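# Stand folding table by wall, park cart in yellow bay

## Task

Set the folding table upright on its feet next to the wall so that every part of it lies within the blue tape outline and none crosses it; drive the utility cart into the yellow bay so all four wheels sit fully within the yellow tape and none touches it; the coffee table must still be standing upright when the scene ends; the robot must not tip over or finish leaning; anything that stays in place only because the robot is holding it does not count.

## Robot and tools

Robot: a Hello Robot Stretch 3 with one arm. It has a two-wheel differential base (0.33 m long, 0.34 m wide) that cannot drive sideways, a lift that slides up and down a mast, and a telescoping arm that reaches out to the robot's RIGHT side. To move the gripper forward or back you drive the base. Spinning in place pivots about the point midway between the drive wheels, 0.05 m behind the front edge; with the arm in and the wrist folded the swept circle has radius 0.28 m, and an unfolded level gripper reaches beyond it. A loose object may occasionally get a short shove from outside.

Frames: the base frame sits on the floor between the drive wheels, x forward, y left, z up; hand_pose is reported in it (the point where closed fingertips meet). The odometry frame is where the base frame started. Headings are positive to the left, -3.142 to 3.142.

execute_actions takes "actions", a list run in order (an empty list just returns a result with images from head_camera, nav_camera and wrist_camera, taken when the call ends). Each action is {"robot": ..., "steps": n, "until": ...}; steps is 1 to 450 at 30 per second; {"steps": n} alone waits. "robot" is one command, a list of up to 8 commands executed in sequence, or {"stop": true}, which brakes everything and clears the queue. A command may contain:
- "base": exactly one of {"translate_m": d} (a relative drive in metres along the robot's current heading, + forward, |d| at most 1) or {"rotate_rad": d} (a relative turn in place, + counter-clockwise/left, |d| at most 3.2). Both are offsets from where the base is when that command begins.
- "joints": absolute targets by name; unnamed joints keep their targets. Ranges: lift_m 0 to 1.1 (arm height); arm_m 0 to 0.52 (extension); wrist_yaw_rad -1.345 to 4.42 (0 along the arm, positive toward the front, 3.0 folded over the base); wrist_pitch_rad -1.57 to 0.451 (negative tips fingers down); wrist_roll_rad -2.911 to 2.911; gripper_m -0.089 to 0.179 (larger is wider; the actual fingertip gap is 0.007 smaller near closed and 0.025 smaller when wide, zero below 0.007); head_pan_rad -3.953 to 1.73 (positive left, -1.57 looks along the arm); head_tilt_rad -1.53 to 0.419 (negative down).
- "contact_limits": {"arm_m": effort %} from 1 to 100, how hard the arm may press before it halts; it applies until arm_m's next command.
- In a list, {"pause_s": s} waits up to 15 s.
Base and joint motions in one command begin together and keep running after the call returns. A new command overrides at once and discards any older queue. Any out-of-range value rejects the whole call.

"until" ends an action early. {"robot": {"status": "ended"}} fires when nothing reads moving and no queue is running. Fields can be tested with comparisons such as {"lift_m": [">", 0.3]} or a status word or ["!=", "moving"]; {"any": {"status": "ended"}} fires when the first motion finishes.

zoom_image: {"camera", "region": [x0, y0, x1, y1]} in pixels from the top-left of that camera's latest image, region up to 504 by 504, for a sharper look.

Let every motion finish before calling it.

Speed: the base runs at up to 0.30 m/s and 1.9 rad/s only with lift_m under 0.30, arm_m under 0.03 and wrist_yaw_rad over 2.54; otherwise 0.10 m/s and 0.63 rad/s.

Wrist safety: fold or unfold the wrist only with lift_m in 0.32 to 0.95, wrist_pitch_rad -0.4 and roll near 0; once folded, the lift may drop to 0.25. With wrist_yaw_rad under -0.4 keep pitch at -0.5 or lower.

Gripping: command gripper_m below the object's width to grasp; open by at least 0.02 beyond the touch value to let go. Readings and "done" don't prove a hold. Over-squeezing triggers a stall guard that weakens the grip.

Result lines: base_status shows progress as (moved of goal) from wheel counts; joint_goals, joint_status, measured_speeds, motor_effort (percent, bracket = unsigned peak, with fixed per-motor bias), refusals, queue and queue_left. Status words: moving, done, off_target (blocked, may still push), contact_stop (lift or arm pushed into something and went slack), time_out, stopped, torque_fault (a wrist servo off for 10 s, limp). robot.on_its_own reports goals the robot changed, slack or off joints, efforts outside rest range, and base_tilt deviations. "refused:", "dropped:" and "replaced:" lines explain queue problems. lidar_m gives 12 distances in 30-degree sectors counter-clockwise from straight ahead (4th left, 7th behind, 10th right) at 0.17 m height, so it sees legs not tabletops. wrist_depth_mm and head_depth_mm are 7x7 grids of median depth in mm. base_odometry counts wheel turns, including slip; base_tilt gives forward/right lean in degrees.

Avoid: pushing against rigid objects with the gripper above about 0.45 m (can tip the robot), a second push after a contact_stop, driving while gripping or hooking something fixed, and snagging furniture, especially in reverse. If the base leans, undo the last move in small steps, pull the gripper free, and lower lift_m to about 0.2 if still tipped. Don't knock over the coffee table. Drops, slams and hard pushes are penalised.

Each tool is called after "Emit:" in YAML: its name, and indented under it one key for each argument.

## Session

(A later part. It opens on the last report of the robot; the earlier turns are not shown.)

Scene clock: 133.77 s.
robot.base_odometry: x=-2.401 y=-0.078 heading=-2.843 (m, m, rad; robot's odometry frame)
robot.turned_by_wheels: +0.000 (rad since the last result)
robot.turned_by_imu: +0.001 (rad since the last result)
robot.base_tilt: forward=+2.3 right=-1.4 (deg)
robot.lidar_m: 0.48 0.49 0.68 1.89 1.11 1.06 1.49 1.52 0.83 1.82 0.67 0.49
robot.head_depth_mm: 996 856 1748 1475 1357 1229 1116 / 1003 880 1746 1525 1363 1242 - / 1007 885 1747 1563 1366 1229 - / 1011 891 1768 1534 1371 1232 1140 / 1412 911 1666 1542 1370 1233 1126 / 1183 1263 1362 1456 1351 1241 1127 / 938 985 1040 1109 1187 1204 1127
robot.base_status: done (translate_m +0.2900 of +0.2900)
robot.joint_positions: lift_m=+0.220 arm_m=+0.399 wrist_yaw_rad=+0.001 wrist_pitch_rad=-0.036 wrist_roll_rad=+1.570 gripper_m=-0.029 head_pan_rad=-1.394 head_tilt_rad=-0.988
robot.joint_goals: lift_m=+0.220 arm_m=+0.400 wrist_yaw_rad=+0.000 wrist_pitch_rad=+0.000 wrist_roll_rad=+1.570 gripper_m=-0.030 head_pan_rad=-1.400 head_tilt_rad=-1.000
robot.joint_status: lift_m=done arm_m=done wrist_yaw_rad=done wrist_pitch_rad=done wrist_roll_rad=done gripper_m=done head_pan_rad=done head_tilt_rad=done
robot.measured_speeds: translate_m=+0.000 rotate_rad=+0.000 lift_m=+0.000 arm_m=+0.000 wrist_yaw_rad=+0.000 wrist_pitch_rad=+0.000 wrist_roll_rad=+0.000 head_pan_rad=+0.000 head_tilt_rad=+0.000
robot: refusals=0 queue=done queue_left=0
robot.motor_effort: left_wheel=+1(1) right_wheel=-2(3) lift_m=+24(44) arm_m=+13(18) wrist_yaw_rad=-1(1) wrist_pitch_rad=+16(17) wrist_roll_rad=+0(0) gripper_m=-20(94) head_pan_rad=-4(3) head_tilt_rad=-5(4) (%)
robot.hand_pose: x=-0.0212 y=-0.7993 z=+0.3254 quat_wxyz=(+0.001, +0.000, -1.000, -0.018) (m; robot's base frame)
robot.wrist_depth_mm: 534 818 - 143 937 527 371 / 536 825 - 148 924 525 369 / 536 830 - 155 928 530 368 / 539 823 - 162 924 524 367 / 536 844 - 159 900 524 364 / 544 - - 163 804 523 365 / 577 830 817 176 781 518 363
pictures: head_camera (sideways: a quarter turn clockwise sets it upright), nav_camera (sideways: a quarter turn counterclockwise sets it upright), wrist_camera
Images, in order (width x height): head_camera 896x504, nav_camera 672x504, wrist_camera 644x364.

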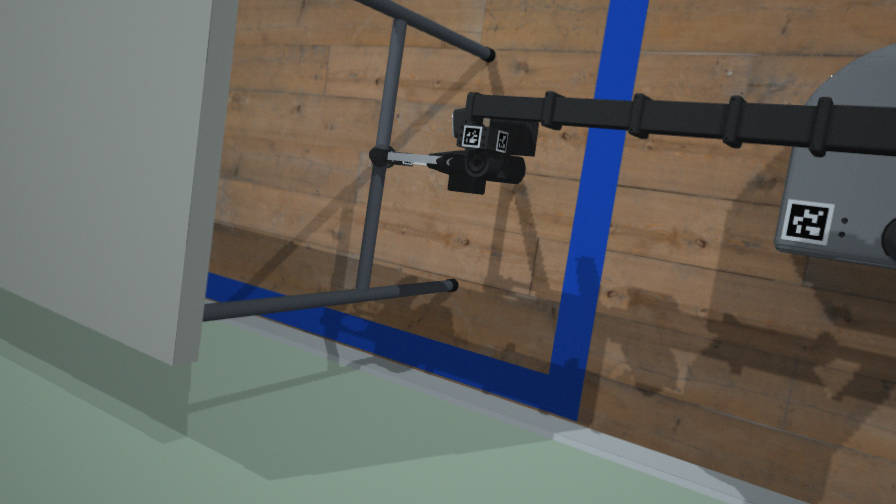

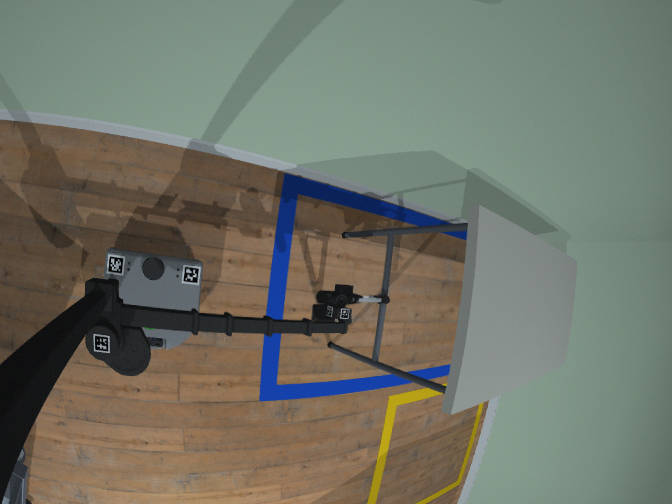

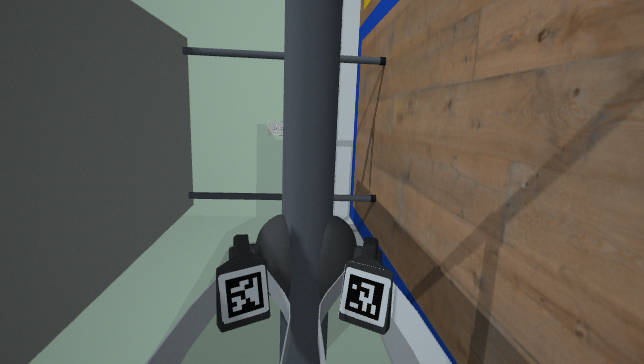

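Emit:
execute_actions:
  actions:
    - {"robot":[{"joints":{"gripper_m":0.1}},{"joints":{"arm_m":0.0,"head_pan_rad":1.7,"head_tilt_rad":-0.85}},{"joints":{"wrist_roll_rad":0,"lift_m":0.34,"wrist_pitch_rad":-0.4},"base":{"translate_m":-0.2}},{"joints":{"wrist_yaw_rad":3.1,"gripper_m":0.0}},{"joints":{"lift_m":0.25}},{"base":{"translate_m":-0.5}}],"steps":450,"until":{"robot":{"status":"ended"}}}
    - {"steps":300,"until":{"robot":{"status":"ended"}}}

Scene clock: 150.63 s.
robot.base_odometry: x=-1.731 y=+0.128 heading=-2.843 (m, m, rad; robot's odometry frame)
robot.turned_by_wheels: +0.000 (rad since the last result)
robot.turned_by_imu: +0.001 (rad since the last result)
robot.base_tilt: forward=+2.1 right=-1.4 (deg)
robot.lidar_m: 1.17 1.22 1.67 0.63 0.62 2.67 1.11 0.82 1.09 1.95 0.90 1.21
robot.head_depth_mm: 2052 2299 2039 1702 1461 1281 1136 / 1990 2308 2034 1698 1457 1285 1147 / 1124 1064 1338 1612 1471 1290 1148 / 1159 954 1248 1405 1385 1282 1158 / 1205 964 785 1018 1351 1313 - / 1161 963 844 1134 - - 1167 / 2126 999 - - - 1258 1151
robot.base_status: done (translate_m -0.5000 of -0.5000)
robot.joint_positions: lift_m=+0.250 arm_m=+0.000 wrist_yaw_rad=+3.099 wrist_pitch_rad=-0.415 wrist_roll_rad=+0.004 gripper_m=+0.000 head_pan_rad=+1.693 head_tilt_rad=-0.853
robot.joint_goals: lift_m=+0.250 arm_m=+0.000 wrist_yaw_rad=+3.100 wrist_pitch_rad=-0.400 wrist_roll_rad=+0.000 gripper_m=+0.000 head_pan_rad=+1.700 head_tilt_rad=-0.850
robot.joint_status: lift_m=done arm_m=done wrist_yaw_rad=done wrist_pitch_rad=done wrist_roll_rad=done gripper_m=done head_pan_rad=done head_tilt_rad=done
robot.measured_speeds: translate_m=+0.000 rotate_rad=+0.000 lift_m=+0.000 arm_m=+0.000 wrist_yaw_rad=+0.000 wrist_pitch_rad=+0.000 wrist_roll_rad=+0.000 head_pan_rad=+0.000 head_tilt_rad=+0.000
robot: refusals=0 queue=done queue_left=0
robot.motor_effort: left_wheel=+1(5) right_wheel=-3(10) lift_m=+24(45) arm_m=-4(11) wrist_yaw_rad=+1(3) wrist_pitch_rad=+7(17) wrist_roll_rad=-1(2) gripper_m=-3(80) head_pan_rad=+3(33) head_tilt_rad=+1(12) (%)
robot.hand_pose: x=-0.0116 y=+0.0794 z=+0.2637 quat_wxyz=(+0.161, +0.696, +0.131, +0.688) (m; robot's base frame)
robot.wrist_depth_mm: - 928 - - - - - / - 719 780 - - - - / 802 822 804 875 899 940 963 / 644 650 681 695 701 717 734 / 531 540 - 600 570 578 591 / 464 - - - 481 486 492 / - - - - 416 416 425
pictures: head_camera (sideways: a quarter turn clockwise sets it upright), nav_camera (sideways: a quarter turn counterclockwise sets it upright), wrist_camera
Images, in order (width x height): head_camera 896x504, nav_camera 672x504, wrist_camera 644x364.

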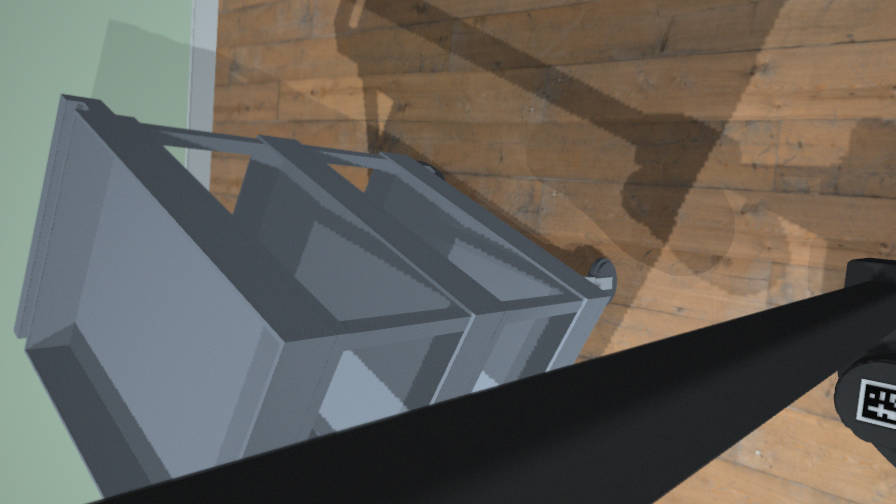

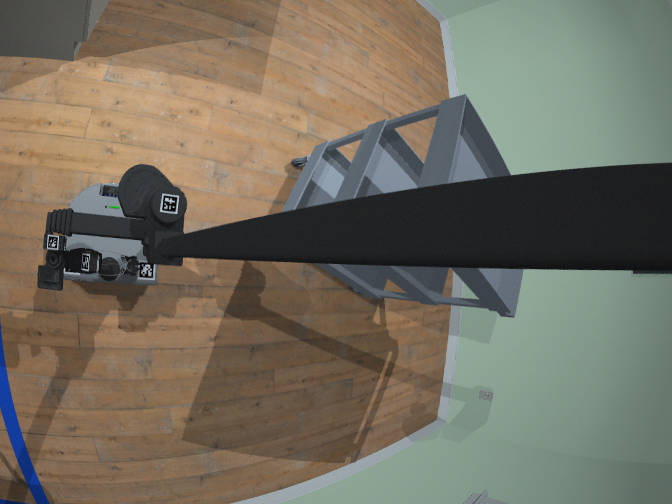

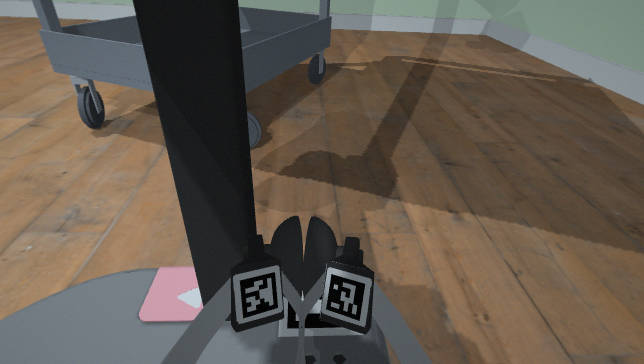

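Emit:
execute_actions:
  actions:
    - {"robot":[{"base":{"translate_m":0.38}},{"base":{"rotate_rad":-1.545},"joints":{"head_pan_rad":-1.5,"head_tilt_rad":-1.0}},{"base":{"translate_m":-0.65}},{"joints":{"lift_m":0.34}},{"joints":{"wrist_yaw_rad":0,"gripper_m":0.15}},{"joints":{"wrist_pitch_rad":0,"lift_m":0.27}}],"steps":450,"until":{"robot":{"status":"ended"}}}
    - {"steps":300,"until":{"robot":{"status":"ended"}}}

Scene clock: 166.97 s.
robot.base_odometry: x=-1.888 y=-0.600 heading=+1.895 (m, m, rad; robot's odometry frame)
robot.turned_by_wheels: -1.545 (rad since the last result)
robot.turned_by_imu: -1.566 (rad since the last result)
robot.base_tilt: forward=+2.2 right=-1.4 (deg)
robot.lidar_m: 1.44 1.12 0.84 0.81 0.85 1.19 1.62 0.49 0.46 0.47 1.47 1.65
robot.head_depth_mm: 854 754 616 955 1147 1208 1116 / 2364 757 636 962 1202 1231 - / 2425 719 660 961 1263 1248 - / 2483 2063 1726 1513 1350 1229 1137 / 2476 2040 1762 1534 1375 1234 1125 / 2465 2059 1764 1546 1371 1234 1125 / 2260 2062 1774 1545 1375 1239 1126
robot.base_status: done (translate_m -0.6500 of -0.6500)
robot.joint_positions: lift_m=+0.270 arm_m=+0.000 wrist_yaw_rad=+0.002 wrist_pitch_rad=-0.022 wrist_roll_rad=+0.003 gripper_m=+0.150 head_pan_rad=-1.493 head_tilt_rad=-0.988
robot.joint_goals: lift_m=+0.270 arm_m=+0.000 wrist_yaw_rad=+0.000 wrist_pitch_rad=+0.000 wrist_roll_rad=+0.000 gripper_m=+0.150 head_pan_rad=-1.500 head_tilt_rad=-1.000
robot.joint_status: lift_m=done arm_m=done wrist_yaw_rad=done wrist_pitch_rad=done wrist_roll_rad=done gripper_m=done head_pan_rad=done head_tilt_rad=done
robot.measured_speeds: translate_m=+0.000 rotate_rad=+0.000 lift_m=+0.000 arm_m=+0.000 wrist_yaw_rad=+0.000 wrist_pitch_rad=+0.000 wrist_roll_rad=+0.000 head_pan_rad=+0.000 head_tilt_rad=+0.000
robot: refusals=0 queue=done queue_left=0
robot.motor_effort: left_wheel=+1(7) right_wheel=-4(11) lift_m=+23(46) arm_m=-5(5) wrist_yaw_rad=-2(3) wrist_pitch_rad=+10(10) wrist_roll_rad=-1(1) gripper_m=+0(81) head_pan_rad=-3(33) head_tilt_rad=-5(17) (%)
robot.hand_pose: x=-0.0208 y=-0.4009 z=+0.3793 quat_wxyz=(+0.706, +0.009, -0.708, -0.007) (m; robot's base frame)
robot.wrist_depth_mm: - - - 235 212 193 176 / - - - 242 216 197 180 / - - - - - - - / - - - - - - - / - - - - 683 - - / 895 864 885 537 605 - 566 / 612 666 676 422 468 447 480
pictures: head_camera (sideways: a quarter turn clockwise sets it upright), nav_camera (sideways: a quarter turn counterclockwise sets it upright), wrist_camera
Images, in order (width x height): head_camera 896x504, nav_camera 672x504, wrist_camera 644x364.

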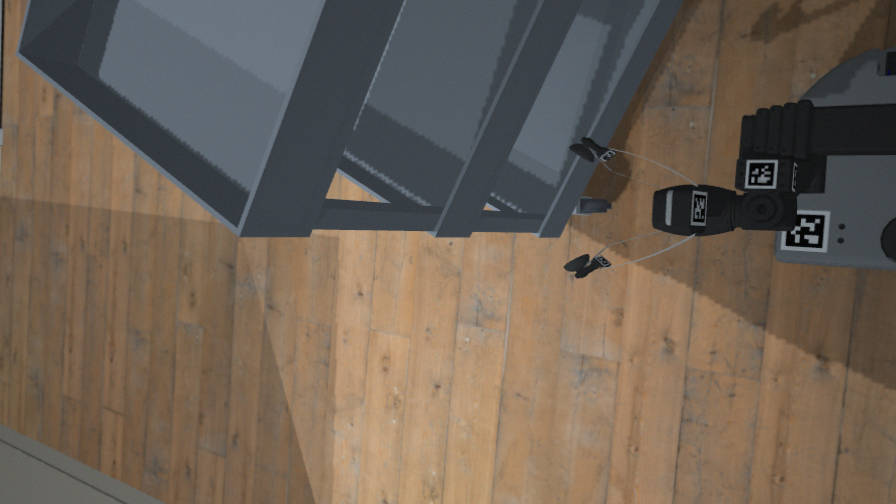

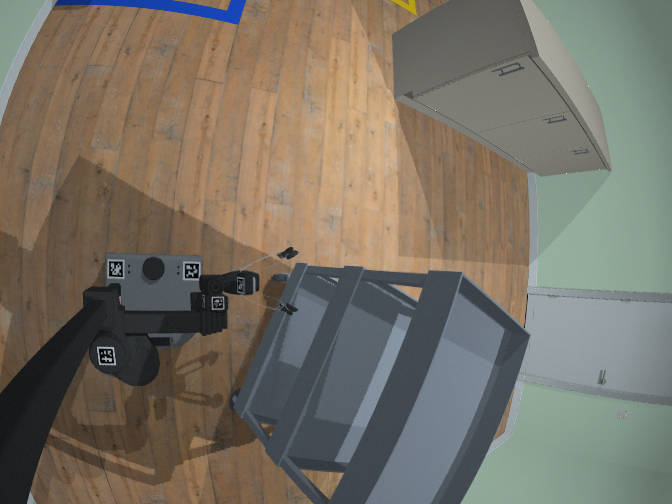

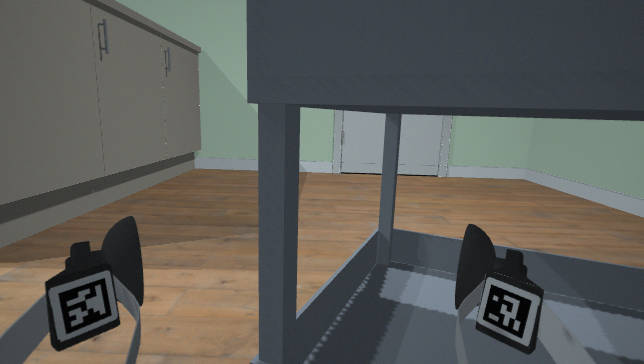

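Emit:
execute_actions:
  actions:
    - {"robot":[{"base":{"translate_m":0.018},"joints":{"lift_m":0.25,"arm_m":0.095}},{"joints":{"gripper_m":-0.01}},{"base":{"translate_m":0.3}}],"steps":450,"until":{"robot":{"status":"ended"}}}

Scene clock: 175.43 s.
robot.base_odometry: x=-1.989 y=-0.298 heading=+1.895 (m, m, rad; robot's odometry frame)
robot.turned_by_wheels: +0.000 (rad since the last result)
robot.turned_by_imu: +0.003 (rad since the last result)
robot.base_tilt: forward=+2.2 right=-1.4 (deg)
robot.lidar_m: 1.12 1.11 0.83 0.81 0.84 1.18 1.93 0.64 0.60 2.17 1.29 2.74
robot.head_depth_mm: 2425 2026 1746 1527 1252 1224 1116 / 2427 2035 1742 1539 1358 1234 - / 2440 2034 1754 1533 1364 1198 - / 2439 2048 1753 1530 1368 1236 1137 / 2457 2047 1768 1546 1368 1230 1128 / 1903 2007 1751 1543 1378 1239 1126 / 1442 1491 1694 1550 1374 1243 1126
robot.base_status: done (translate_m +0.3000 of +0.3000)
robot.joint_positions: lift_m=+0.250 arm_m=+0.095 wrist_yaw_rad=+0.002 wrist_pitch_rad=-0.021 wrist_roll_rad=+0.003 gripper_m=-0.010 head_pan_rad=-1.493 head_tilt_rad=-0.988
robot.joint_goals: lift_m=+0.250 arm_m=+0.095 wrist_yaw_rad=+0.000 wrist_pitch_rad=+0.000 wrist_roll_rad=+0.000 gripper_m=-0.010 head_pan_rad=-1.500 head_tilt_rad=-1.000
robot.joint_status: lift_m=done arm_m=done wrist_yaw_rad=done wrist_pitch_rad=done wrist_roll_rad=done gripper_m=done head_pan_rad=done head_tilt_rad=done
robot.measured_speeds: translate_m=+0.000 rotate_rad=+0.000 lift_m=+0.000 arm_m=+0.000 wrist_yaw_rad=+0.000 wrist_pitch_rad=+0.000 wrist_roll_rad=+0.000 head_pan_rad=+0.000 head_tilt_rad=+0.000
robot: refusals=0 queue=done queue_left=0
robot.motor_effort: left_wheel=+1(5) right_wheel=-4(3) lift_m=+23(23) arm_m=+5(6) wrist_yaw_rad=-1(2) wrist_pitch_rad=+9(10) wrist_roll_rad=+0(1) gripper_m=-5(82) head_pan_rad=-3(3) head_tilt_rad=-5(4) (%)
robot.hand_pose: x=-0.0210 y=-0.4953 z=+0.3595 quat_wxyz=(+0.706, +0.008, -0.708, -0.007) (m; robot's base frame)
robot.wrist_depth_mm: 769 - - - - - - / 774 - - - - - 527 / 788 - - - - - - / 804 - - - - - - / 838 - - - - - - / 815 830 893 - 863 892 556 / 637 639 619 640 673 675 449
pictures: head_camera (sideways: a quarter turn clockwise sets it upright), nav_camera (sideways: a quarter turn counterclockwise sets it upright), wrist_camera
Images, in order (width x height): head_camera 896x504, nav_camera 672x504, wrist_camera 644x364.

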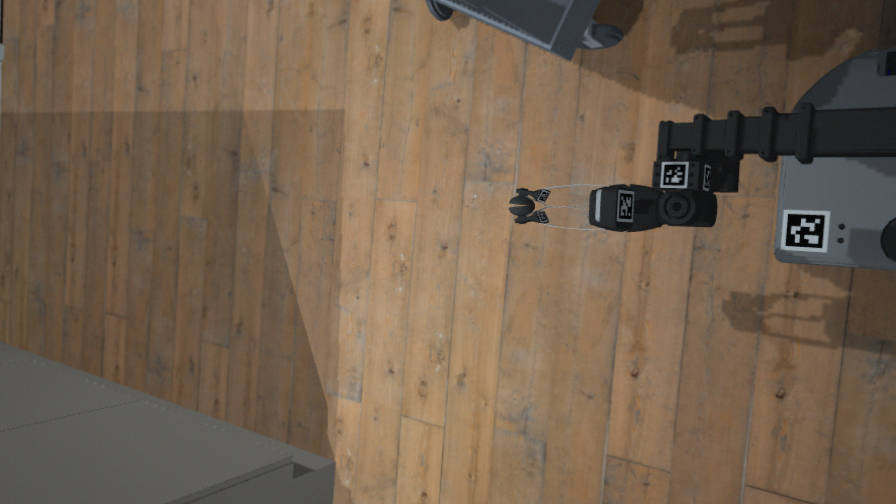

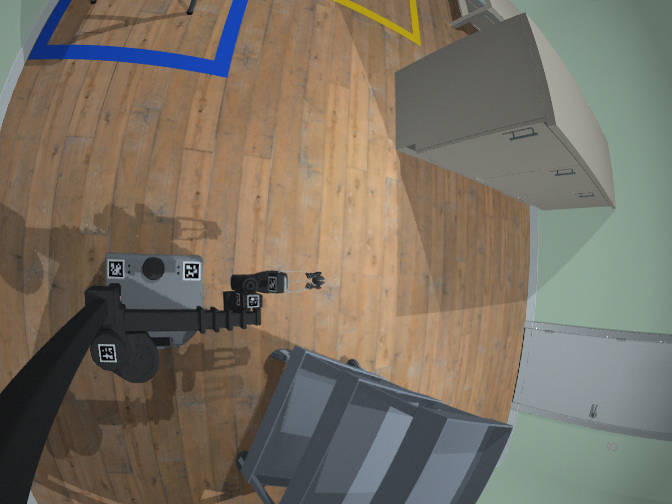

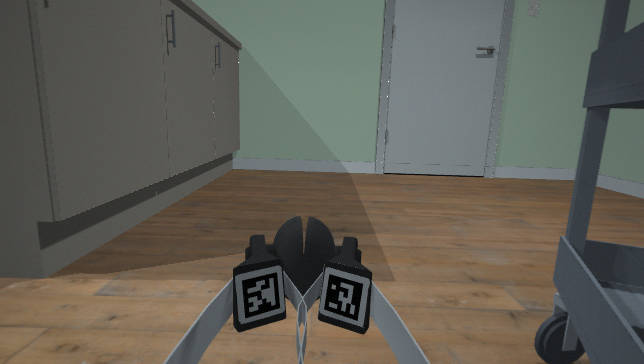

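Missed (too short). Retry deeper and check.

Emit:
execute_actions:
  actions:
    - {"robot":[{"joints":{"arm_m":0.03,"gripper_m":0.15}},{"base":{"translate_m":-0.3}},{"joints":{"arm_m":0.12}}],"steps":450,"until":{"robot":{"status":"ended"}}}

Scene clock: 183.70 s.
robot.base_odometry: x=-1.893 y=-0.583 heading=+1.895 (m, m, rad; robot's odometry frame)
robot.turned_by_wheels: +0.000 (rad since the last result)
robot.turned_by_imu: +0.001 (rad since the last result)
robot.base_tilt: forward=+2.2 right=-1.4 (deg)
robot.lidar_m: 1.42 1.12 0.84 0.82 0.85 1.19 1.63 0.50 0.47 0.48 1.45 1.65
robot.head_depth_mm: 856 755 617 956 1145 1208 1116 / 2418 743 637 961 1204 1227 - / 2431 1991 671 947 1238 1192 - / 2448 2046 1757 1542 1363 1234 1139 / 2457 2052 1754 1540 1370 1233 1128 / 2487 2062 1766 1541 1378 1237 1124 / 2227 2071 1768 1543 1372 1238 1125
robot.base_status: done (translate_m -0.3000 of -0.3000)
robot.joint_positions: lift_m=+0.250 arm_m=+0.120 wrist_yaw_rad=+0.002 wrist_pitch_rad=-0.021 wrist_roll_rad=+0.003 gripper_m=+0.150 head_pan_rad=-1.493 head_tilt_rad=-0.988
robot.joint_goals: lift_m=+0.250 arm_m=+0.120 wrist_yaw_rad=+0.000 wrist_pitch_rad=+0.000 wrist_roll_rad=+0.000 gripper_m=+0.150 head_pan_rad=-1.500 head_tilt_rad=-1.000
robot.joint_status: lift_m=done arm_m=done wrist_yaw_rad=done wrist_pitch_rad=done wrist_roll_rad=done gripper_m=done head_pan_rad=done head_tilt_rad=done
robot.measured_speeds: translate_m=+0.000 rotate_rad=+0.000 lift_m=+0.000 arm_m=+0.000 wrist_yaw_rad=+0.000 wrist_pitch_rad=+0.000 wrist_roll_rad=+0.000 head_pan_rad=+0.000 head_tilt_rad=+0.000
robot: refusals=0 queue=done queue_left=0
robot.motor_effort: left_wheel=+1(4) right_wheel=-3(8) lift_m=+23(22) arm_m=+5(6) wrist_yaw_rad=-1(1) wrist_pitch_rad=+10(10) wrist_roll_rad=+0(1) gripper_m=-1(83) head_pan_rad=-3(2) head_tilt_rad=-5(5) (%)
robot.hand_pose: x=-0.0211 y=-0.5203 z=+0.3595 quat_wxyz=(+0.706, +0.008, -0.708, -0.007) (m; robot's base frame)
robot.wrist_depth_mm: - - - 135 121 112 102 / - - - 163 241 224 209 / - - - 169 - - - / - - - 175 - - - / - - - 183 - - - / 867 838 803 763 534 - 498 / 584 641 624 307 439 422 446
pictures: head_camera (sideways: a quarter turn clockwise sets it upright), nav_camera (sideways: a quarter turn counterclockwise sets it upright), wrist_camera
Images, in order (width x height): head_camera 896x504, nav_camera 672x504, wrist_camera 644x364.

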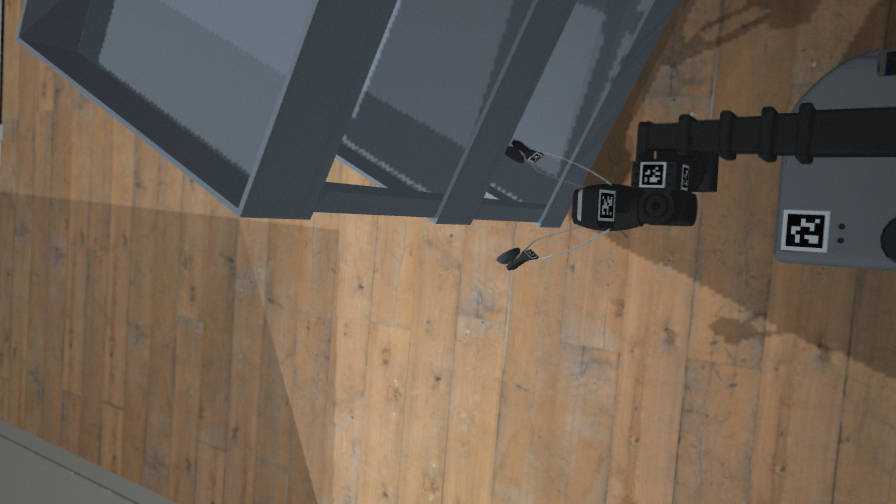

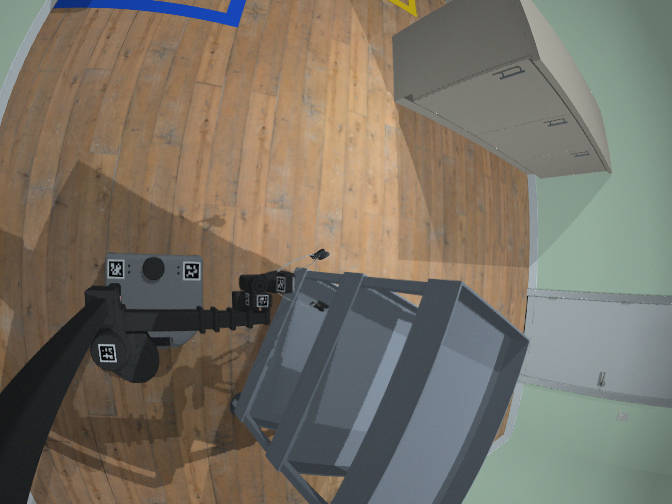

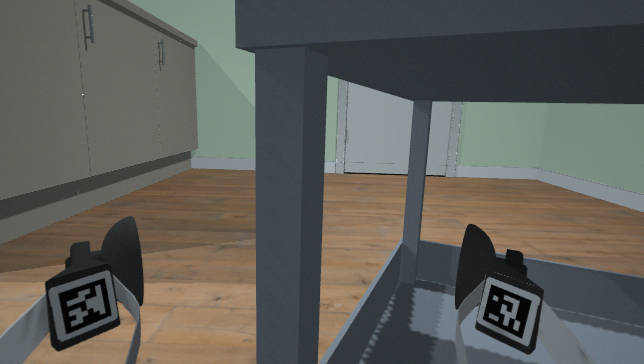

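Emit:
execute_actions:
  actions:
    - {"robot":[{"joints":{"arm_m":0.15,"lift_m":0.22}},{"joints":{"gripper_m":-0.02}},{"base":{"translate_m":0.3}}],"steps":450,"until":{"robot":{"status":"ended"}}}

Scene clock: 191.23 s.
robot.base_odometry: x=-1.989 y=-0.298 heading=+1.895 (m, m, rad; robot's odometry frame)
robot.turned_by_wheels: +0.000 (rad since the last result)
robot.turned_by_imu: +0.002 (rad since the last result)
robot.base_tilt: forward=+2.3 right=-1.4 (deg)
robot.lidar_m: 1.12 1.11 0.83 0.80 0.84 1.18 1.93 0.54 0.49 0.49 1.29 2.74
robot.head_depth_mm: 855 756 629 956 1180 1225 1115 / 2434 742 648 957 1224 1230 - / 2433 1994 720 953 1221 1214 - / 2426 2037 1758 1542 1371 1234 1135 / 2464 2059 1756 1541 1365 1230 1122 / 1917 2019 1765 1548 1374 1232 1124 / 1444 1488 1689 1544 1376 1238 1126
robot.base_status: done (translate_m +0.3000 of +0.3000)
robot.joint_positions: lift_m=+0.220 arm_m=+0.150 wrist_yaw_rad=-0.046 wrist_pitch_rad=-0.021 wrist_roll_rad=+0.003 gripper_m=-0.019 head_pan_rad=-1.493 head_tilt_rad=-0.988
robot.joint_goals: lift_m=+0.220 arm_m=+0.150 wrist_yaw_rad=-0.043 wrist_pitch_rad=+0.000 wrist_roll_rad=+0.000 gripper_m=-0.020 head_pan_rad=-1.500 head_tilt_rad=-1.000
robot.joint_status: lift_m=done arm_m=done wrist_yaw_rad=done wrist_pitch_rad=done wrist_roll_rad=done gripper_m=done head_pan_rad=done head_tilt_rad=done
robot.measured_speeds: translate_m=+0.000 rotate_rad=+0.000 lift_m=+0.000 arm_m=+0.000 wrist_yaw_rad=+0.000 wrist_pitch_rad=+0.000 wrist_roll_rad=+0.000 head_pan_rad=+0.000 head_tilt_rad=+0.000
robot: refusals=0 queue=done queue_left=0
robot.on_its_own: wrist_yaw_rad is held at -0.043, not at your +0.000, by its stall guard, which is not easing now
robot.motor_effort: left_wheel=+1(9) right_wheel=-4(32) lift_m=+23(24) arm_m=+2(7) wrist_yaw_rad=+3(53) wrist_pitch_rad=+9(10) wrist_roll_rad=+0(1) gripper_m=-19(97) head_pan_rad=-3(3) head_tilt_rad=-5(5) (%)
robot.hand_pose: x=-0.0333 y=-0.5502 z=+0.3296 quat_wxyz=(+0.706, -0.009, -0.708, -0.024) (m; robot's base frame)
robot.wrist_depth_mm: 834 - - 116 218 212 205 / 829 - - 119 496 461 431 / 848 - - 122 - - - / 861 - - 126 - - - / 907 - - 128 567 - - / 755 773 - 132 508 509 493 / 592 597 580 138 382 394 399
pictures: head_camera (sideways: a quarter turn clockwise sets it upright), nav_camera (sideways: a quarter turn counterclockwise sets it upright), wrist_camera
Images, in order (width x height): head_camera 896x504, nav_camera 672x504, wrist_camera 644x364.

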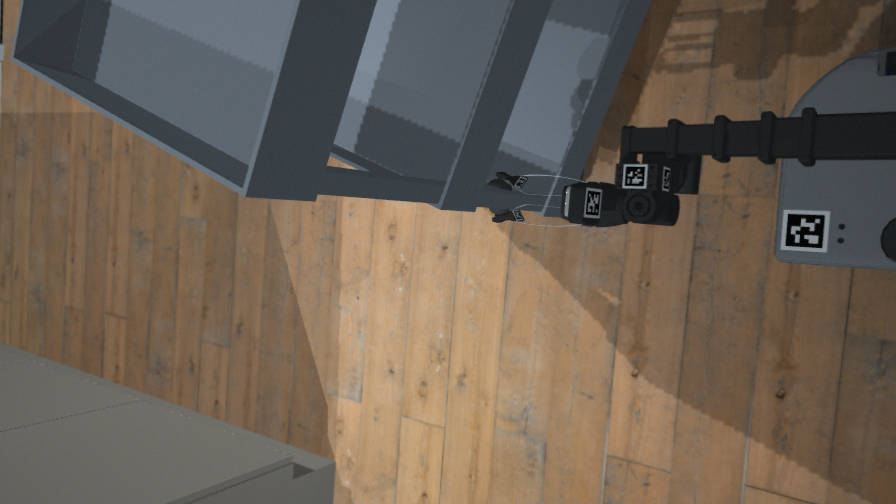

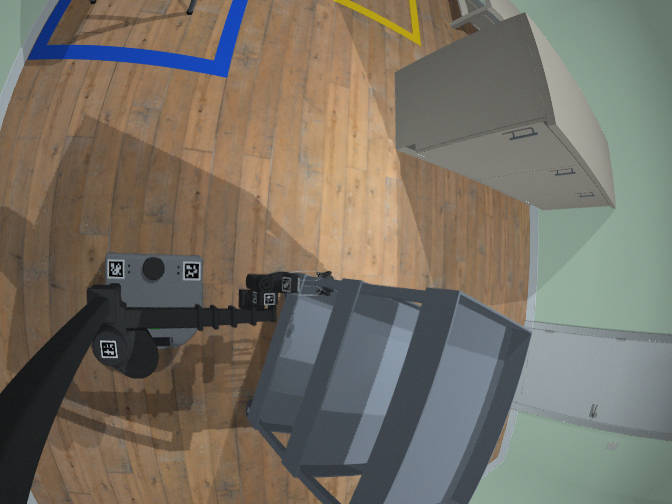

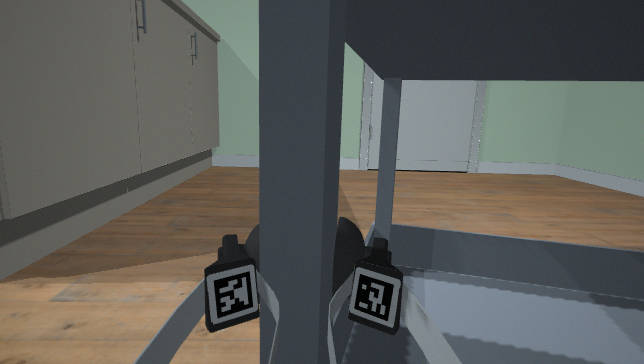

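Emit:
execute_actions:
  actions:
    - {"robot":{"joints":{"arm_m":0.05,"head_pan_rad":-2.1},"base":{"translate_m":0.6}},"steps":450,"until":{"robot":{"status":"ended"}}}

Scene clock: 198.70 s.
robot.base_odometry: x=-2.180 y=+0.271 heading=+1.895 (m, m, rad; robot's odometry frame)
robot.turned_by_wheels: +0.000 (rad since the last result)
robot.turned_by_imu: +0.004 (rad since the last result)
robot.base_tilt: forward=+2.2 right=-1.3 (deg)
robot.lidar_m: 0.52 0.76 0.81 0.79 0.82 1.15 2.53 0.52 0.42 0.41 1.21 2.28
robot.head_depth_mm: 834 757 1025 1092 1359 1225 1148 / 893 758 675 994 1320 1228 - / 882 760 660 980 1309 1250 - / 863 764 638 962 1222 1274 - / 863 765 626 954 1148 1225 1123 / 846 768 661 747 1331 1236 1128 / 841 769 663 1513 1378 1241 1129
robot.base_status: done (translate_m +0.6000 of +0.6000)
robot.joint_positions: lift_m=+0.220 arm_m=+0.050 wrist_yaw_rad=-0.098 wrist_pitch_rad=-0.022 wrist_roll_rad=+0.003 gripper_m=-0.019 head_pan_rad=-2.093 head_tilt_rad=-0.988
robot.joint_goals: lift_m=+0.220 arm_m=+0.050 wrist_yaw_rad=-0.087 wrist_pitch_rad=+0.000 wrist_roll_rad=+0.000 gripper_m=-0.020 head_pan_rad=-2.100 head_tilt_rad=-1.000
robot.joint_status: lift_m=done arm_m=done wrist_yaw_rad=done wrist_pitch_rad=done wrist_roll_rad=done gripper_m=done head_pan_rad=done head_tilt_rad=done
robot.measured_speeds: translate_m=+0.000 rotate_rad=+0.000 lift_m=+0.000 arm_m=+0.000 wrist_yaw_rad=+0.000 wrist_pitch_rad=+0.000 wrist_roll_rad=+0.000 head_pan_rad=+0.000 head_tilt_rad=+0.000
robot: refusals=0 queue=done queue_left=0
robot.on_its_own: wrist_yaw_rad is held at -0.087, not at your +0.000, by its stall guard, which is not easing now
robot.motor_effort: left_wheel=-1(4) right_wheel=+3(23) lift_m=+23(23) arm_m=-3(9) wrist_yaw_rad=+9(37) wrist_pitch_rad=+10(10) wrist_roll_rad=+0(1) gripper_m=-19(25) head_pan_rad=-3(33) head_tilt_rad=-5(5) (%)
robot.hand_pose: x=-0.0465 y=-0.4496 z=+0.3294 quat_wxyz=(+0.705, -0.027, -0.707, -0.043) (m; robot's base frame)
robot.wrist_depth_mm: 744 759 775 113 218 212 204 / 769 777 799 117 493 460 432 / 775 805 817 120 - - - / 798 803 851 124 - - - / 851 847 859 127 590 592 591 / 764 769 818 131 510 514 528 / 590 596 581 135 377 392 397
pictures: head_camera (sideways: a quarter turn clockwise sets it upright), nav_camera (sideways: a quarter turn counterclockwise sets it upright), wrist_camera
Images, in order (width x height): head_camera 896x504, nav_camera 672x504, wrist_camera 644x364.

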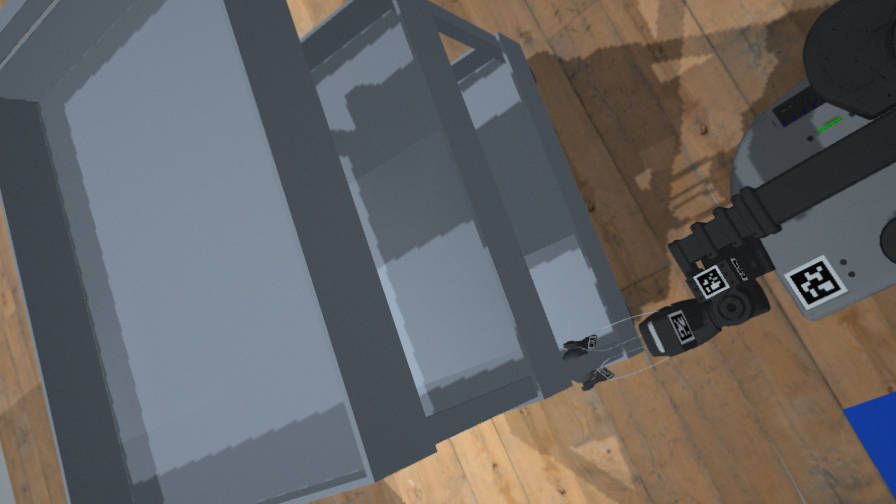

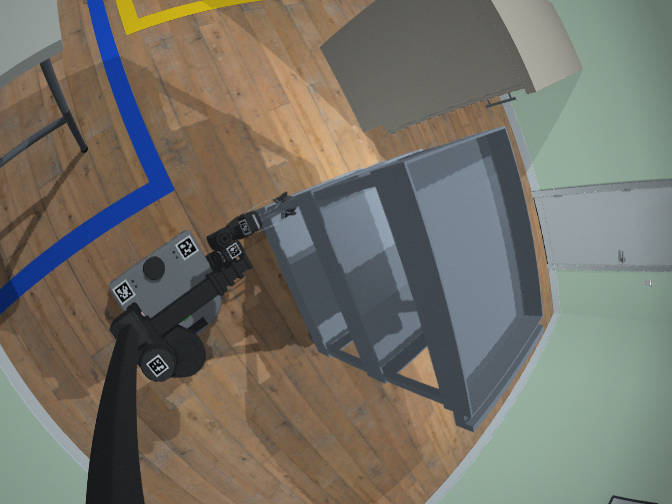

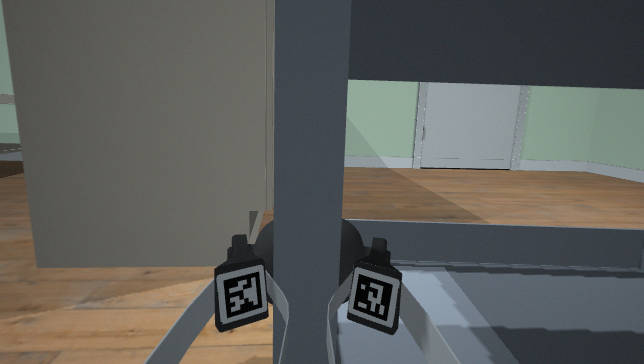

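Emit:
execute_actions:
  actions:
    - {"robot":[{"joints":{"gripper_m":0.15}},{"joints":{"arm_m":0.0,"wrist_pitch_rad":-0.4,"wrist_yaw_rad":0}},{"joints":{"lift_m":0.29,"wrist_yaw_rad":2.6}},{"base":{"translate_m":-1.0},"joints":{"head_pan_rad":-0.3,"head_tilt_rad":-1.0}},{"base":{"rotate_rad":-2.1}},{"base":{"translate_m":0.5}},{"base":{"rotate_rad":2.1}},{"joints":{"wrist_yaw_rad":1.57,"wrist_pitch_rad":0,"lift_m":0.2}}],"steps":450,"until":{"robot":{"status":"ended"}}}
    - {"steps":450,"until":{"robot":{"status":"ended"}}}

Scene clock: 220.53 s.
robot.base_odometry: x=-1.372 y=-0.779 heading=+1.895 (m, m, rad; robot's odometry frame)
robot.turned_by_wheels: +0.000 (rad since the last result)
robot.turned_by_imu: +0.003 (rad since the last result)
robot.base_tilt: forward=+2.2 right=-1.4 (deg)
robot.lidar_m: 0.61 1.73 1.29 1.25 1.31 1.33 1.29 1.35 1.90 2.47 1.74 0.62
robot.head_depth_mm: 1395 1673 1738 1524 1360 1231 1118 / 1387 691 1682 1532 1362 1229 1132 / 885 685 1078 1280 1360 1227 1136 / 913 731 1102 1315 1366 1237 1130 / 914 675 1105 1288 1354 1229 1124 / 915 769 1083 1054 1357 1239 1126 / 919 770 1012 1513 1376 1235 1126
robot.base_status: done (rotate_rad +2.0999 of +2.1000)
robot.joint_positions: lift_m=+0.200 arm_m=+0.000 wrist_yaw_rad=+1.573 wrist_pitch_rad=-0.022 wrist_roll_rad=+0.003 gripper_m=+0.150 head_pan_rad=-0.307 head_tilt_rad=-0.989
robot.joint_goals: lift_m=+0.200 arm_m=+0.000 wrist_yaw_rad=+1.570 wrist_pitch_rad=+0.000 wrist_roll_rad=+0.000 gripper_m=+0.150 head_pan_rad=-0.300 head_tilt_rad=-1.000
robot.joint_status: lift_m=done arm_m=done wrist_yaw_rad=done wrist_pitch_rad=done wrist_roll_rad=done gripper_m=done head_pan_rad=done head_tilt_rad=done
robot.measured_speeds: translate_m=+0.000 rotate_rad=+0.000 lift_m=+0.000 arm_m=+0.000 wrist_yaw_rad=+0.000 wrist_pitch_rad=+0.000 wrist_roll_rad=+0.000 head_pan_rad=+0.000 head_tilt_rad=+0.000
robot: refusals=0 queue=done queue_left=0
robot.motor_effort: left_wheel=-2(6) right_wheel=+2(7) lift_m=+22(45) arm_m=-5(4) wrist_yaw_rad=-2(8) wrist_pitch_rad=+10(10) wrist_roll_rad=+0(1) gripper_m=+0(83) head_pan_rad=+2(32) head_tilt_rad=-4(6) (%)
robot.hand_pose: x=+0.2343 y=-0.1448 z=+0.3094 quat_wxyz=(+0.505, +0.507, -0.494, +0.494) (m; robot's base frame)
robot.wrist_depth_mm: - - 488 482 462 - - / - - 774 713 536 - - / - - - - - - - / - - - - - - - / - - 555 540 519 - - / 771 748 695 707 681 - 795 / 516 559 567 586 560 570 611
pictures: head_camera (sideways: a quarter turn clockwise sets it upright), nav_camera (sideways: a quarter turn counterclockwise sets it upright), wrist_camera
Images, in order (width x height): head_camera 896x504, nav_camera 672x504, wrist_camera 644x364.

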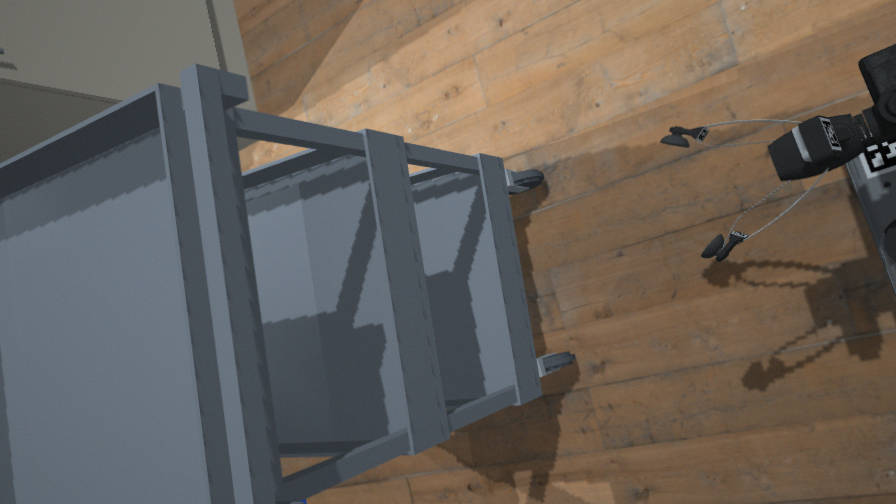

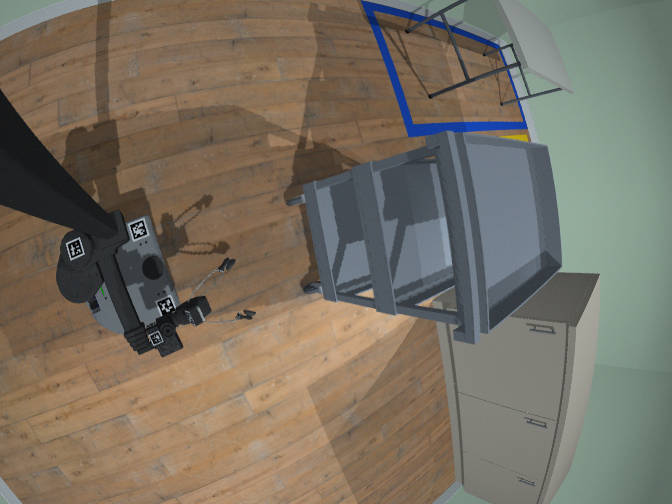

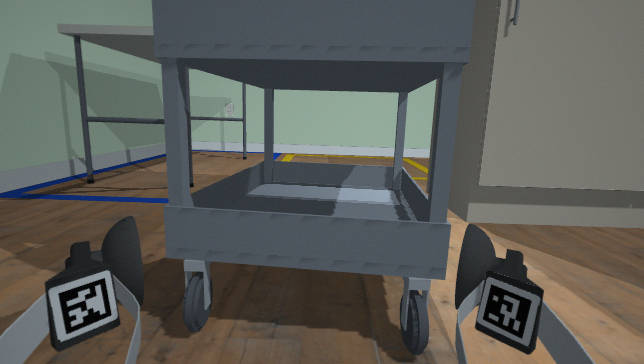

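Emit:
execute_actions:
  actions:
    - {"robot":{"joints":{"lift_m":0.09},"base":{"translate_m":0.8}},"steps":450,"until":{"robot":{"status":"ended"}}}

Scene clock: 230.03 s.
robot.base_odometry: x=-1.626 y=-0.021 heading=+1.895 (m, m, rad; robot's odometry frame)
robot.turned_by_wheels: +0.000 (rad since the last result)
robot.turned_by_imu: +0.005 (rad since the last result)
robot.base_tilt: forward=+2.2 right=-1.4 (deg)
robot.lidar_m: 0.26 1.08 1.27 1.23 1.28 1.81 2.09 2.19 2.56 2.52 0.34 0.26
robot.head_depth_mm: 2347 712 653 554 804 1231 1113 / 844 760 653 574 771 1185 1133 / 859 763 655 575 530 1179 1137 / 848 766 657 576 500 1107 1134 / 843 765 660 577 472 1041 1121 / 846 767 660 578 464 1216 1126 / 2361 767 668 590 1333 1241 1127
robot.base_status: done (translate_m +0.8000 of +0.8000)
robot.joint_positions: lift_m=+0.092 arm_m=+0.000 wrist_yaw_rad=+1.519 wrist_pitch_rad=-0.002 wrist_roll_rad=+0.002 gripper_m=+0.150 head_pan_rad=-0.307 head_tilt_rad=-0.989
robot.joint_goals: lift_m=+0.092 arm_m=+0.000 wrist_yaw_rad=+1.530 wrist_pitch_rad=+0.000 wrist_roll_rad=+0.000 gripper_m=+0.150 head_pan_rad=-0.300 head_tilt_rad=-1.000
robot.joint_status: lift_m=contact_stop arm_m=done wrist_yaw_rad=done wrist_pitch_rad=done wrist_roll_rad=done gripper_m=done head_pan_rad=done head_tilt_rad=done
robot.measured_speeds: translate_m=+0.000 rotate_rad=+0.000 lift_m=+0.000 arm_m=+0.000 wrist_yaw_rad=+0.000 wrist_pitch_rad=+0.000 wrist_roll_rad=+0.000 head_pan_rad=+0.000 head_tilt_rad=+0.000
robot: refusals=0 queue=dropped queue_left=0
robot.on_its_own: wrist_yaw_rad is held at +1.530, not at your +1.570, by its stall guard, which is not easing now; lift_m is slack since a contact_stop, until your next command for it
robot.motor_effort: left_wheel=-3(5) right_wheel=+6(29) lift_m=+33(31) arm_m=+0(5) wrist_yaw_rad=+8(19) wrist_pitch_rad=+1(9) wrist_roll_rad=+0(1) gripper_m=-3(6) head_pan_rad=+3(3) head_tilt_rad=-5(4) (%)
robot.hand_pose: x=+0.2345 y=-0.1584 z=+0.2066 quat_wxyz=(+0.513, +0.488, -0.513, +0.486) (m; robot's base frame)
robot.wrist_depth_mm: - - 677 658 628 - 652 / - - - - - - 656 / - - - - - - 653 / 317 430 655 697 620 459 598 / 174 174 174 175 175 177 176 / - 179 179 178 179 - 179 / 186 184 184 184 185 185 184
pictures: head_camera (sideways: a quarter turn clockwise sets it upright), nav_camera (sideways: a quarter turn counterclockwise sets it upright), wrist_camera
ARM HIT: the arm struck its own base hard.
Images, in order (width x height): head_camera 896x504, nav_camera 672x504, wrist_camera 644x364.

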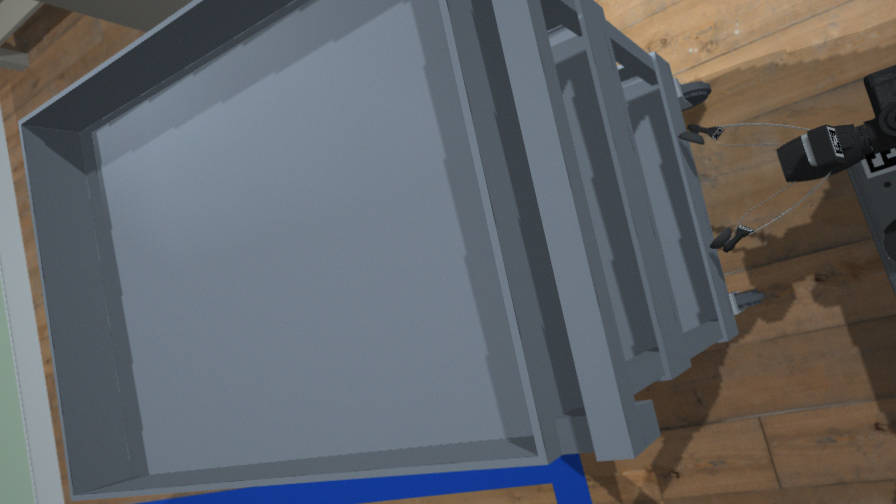

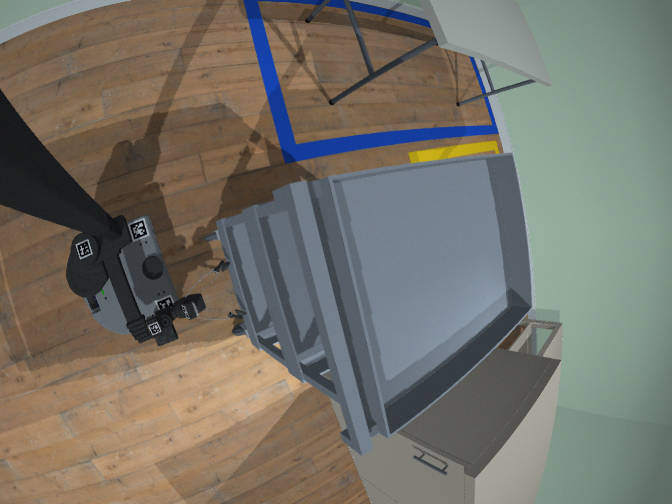

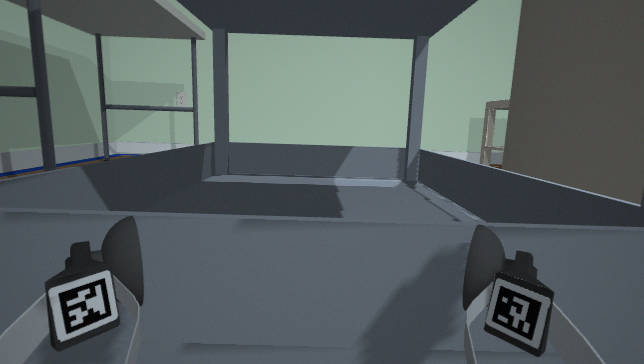

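Emit:
execute_actions:
  actions:
    - {"robot":[{"base":{"rotate_rad":-0.1},"joints":{"lift_m":0.105}},{"base":{"translate_m":0.8}}],"steps":450,"until":{"robot":{"status":"ended"}}}

Scene clock: 240.33 s.
robot.base_odometry: x=-1.804 y=+0.759 heading=+1.795 (m, m, rad; robot's odometry frame)
robot.turned_by_wheels: -0.100 (rad since the last result)
robot.turned_by_imu: -0.096 (rad since the last result)
robot.base_tilt: forward=+2.2 right=-1.3 (deg)
robot.lidar_m: 0.23 0.24 0.57 0.56 1.31 1.71 2.89 2.96 0.69 0.66 0.35 0.25
robot.head_depth_mm: 2090 2027 614 542 1296 1224 1114 / 2117 1985 642 574 784 1202 1129 / 1975 731 654 574 510 1181 1133 / 851 764 657 575 470 1085 1128 / 846 767 659 578 464 809 1122 / 845 768 659 578 499 711 1125 / 1656 771 662 580 515 442 1130
robot.base_status: done (translate_m +0.8000 of +0.8000)
robot.joint_positions: lift_m=+0.105 arm_m=+0.000 wrist_yaw_rad=+1.620 wrist_pitch_rad=-0.019 wrist_roll_rad=+0.002 gripper_m=+0.150 head_pan_rad=-0.307 head_tilt_rad=-0.989
robot.joint_goals: lift_m=+0.105 arm_m=+0.000 wrist_yaw_rad=+1.615 wrist_pitch_rad=+0.000 wrist_roll_rad=+0.000 gripper_m=+0.150 head_pan_rad=-0.300 head_tilt_rad=-1.000
robot.joint_status: lift_m=done arm_m=done wrist_yaw_rad=done wrist_pitch_rad=done wrist_roll_rad=done gripper_m=done head_pan_rad=done head_tilt_rad=done
robot.measured_speeds: translate_m=+0.000 rotate_rad=+0.000 lift_m=+0.000 arm_m=+0.000 wrist_yaw_rad=+0.000 wrist_pitch_rad=+0.000 wrist_roll_rad=+0.000 head_pan_rad=+0.000 head_tilt_rad=+0.000
robot: refusals=0 queue=done queue_left=0
robot.on_its_own: wrist_yaw_rad is held at +1.615, not at your +1.570, by its stall guard, which is not easing now
robot.motor_effort: left_wheel=+1(7) right_wheel=-1(16) lift_m=+43(45) arm_m=+0(0) wrist_yaw_rad=-4(20) wrist_pitch_rad=+9(9) wrist_roll_rad=+0(1) gripper_m=-3(7) head_pan_rad=+2(2) head_tilt_rad=-4(4) (%)
robot.hand_pose: x=+0.2341 y=-0.1324 z=+0.2144 quat_wxyz=(+0.492, +0.517, -0.483, +0.507) (m; robot's base frame)
robot.wrist_depth_mm: - - 684 665 - - - / - - - - - - 194 / - - - - - - 193 / 369 484 652 687 582 - 192 / 308 170 172 175 179 293 184 / - 173 174 177 179 - 183 / - 178 180 182 185 188 190
pictures: head_camera (sideways: a quarter turn clockwise sets it upright), nav_camera (sideways: a quarter turn counterclockwise sets it upright), wrist_camera
Images, in order (width x height): head_camera 896x504, nav_camera 672x504, wrist_camera 644x364.

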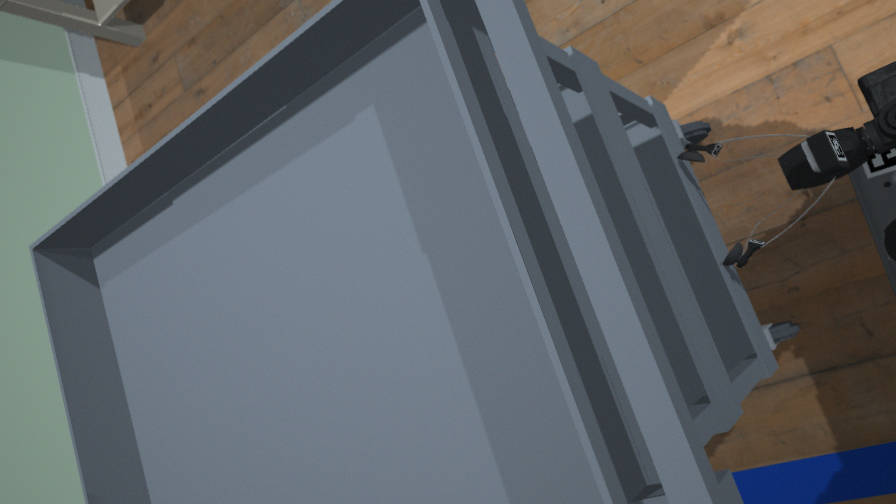

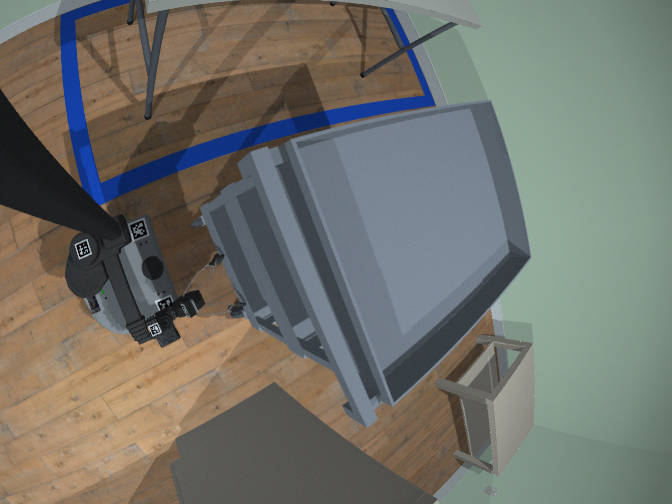

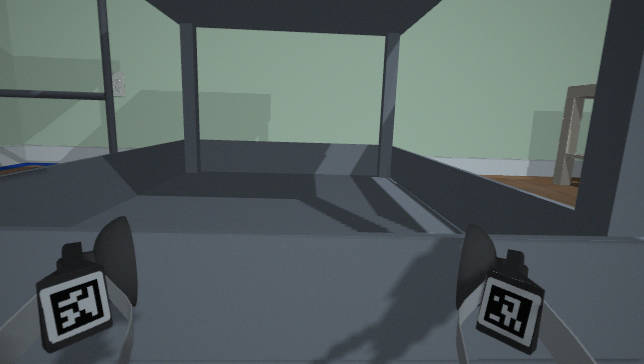

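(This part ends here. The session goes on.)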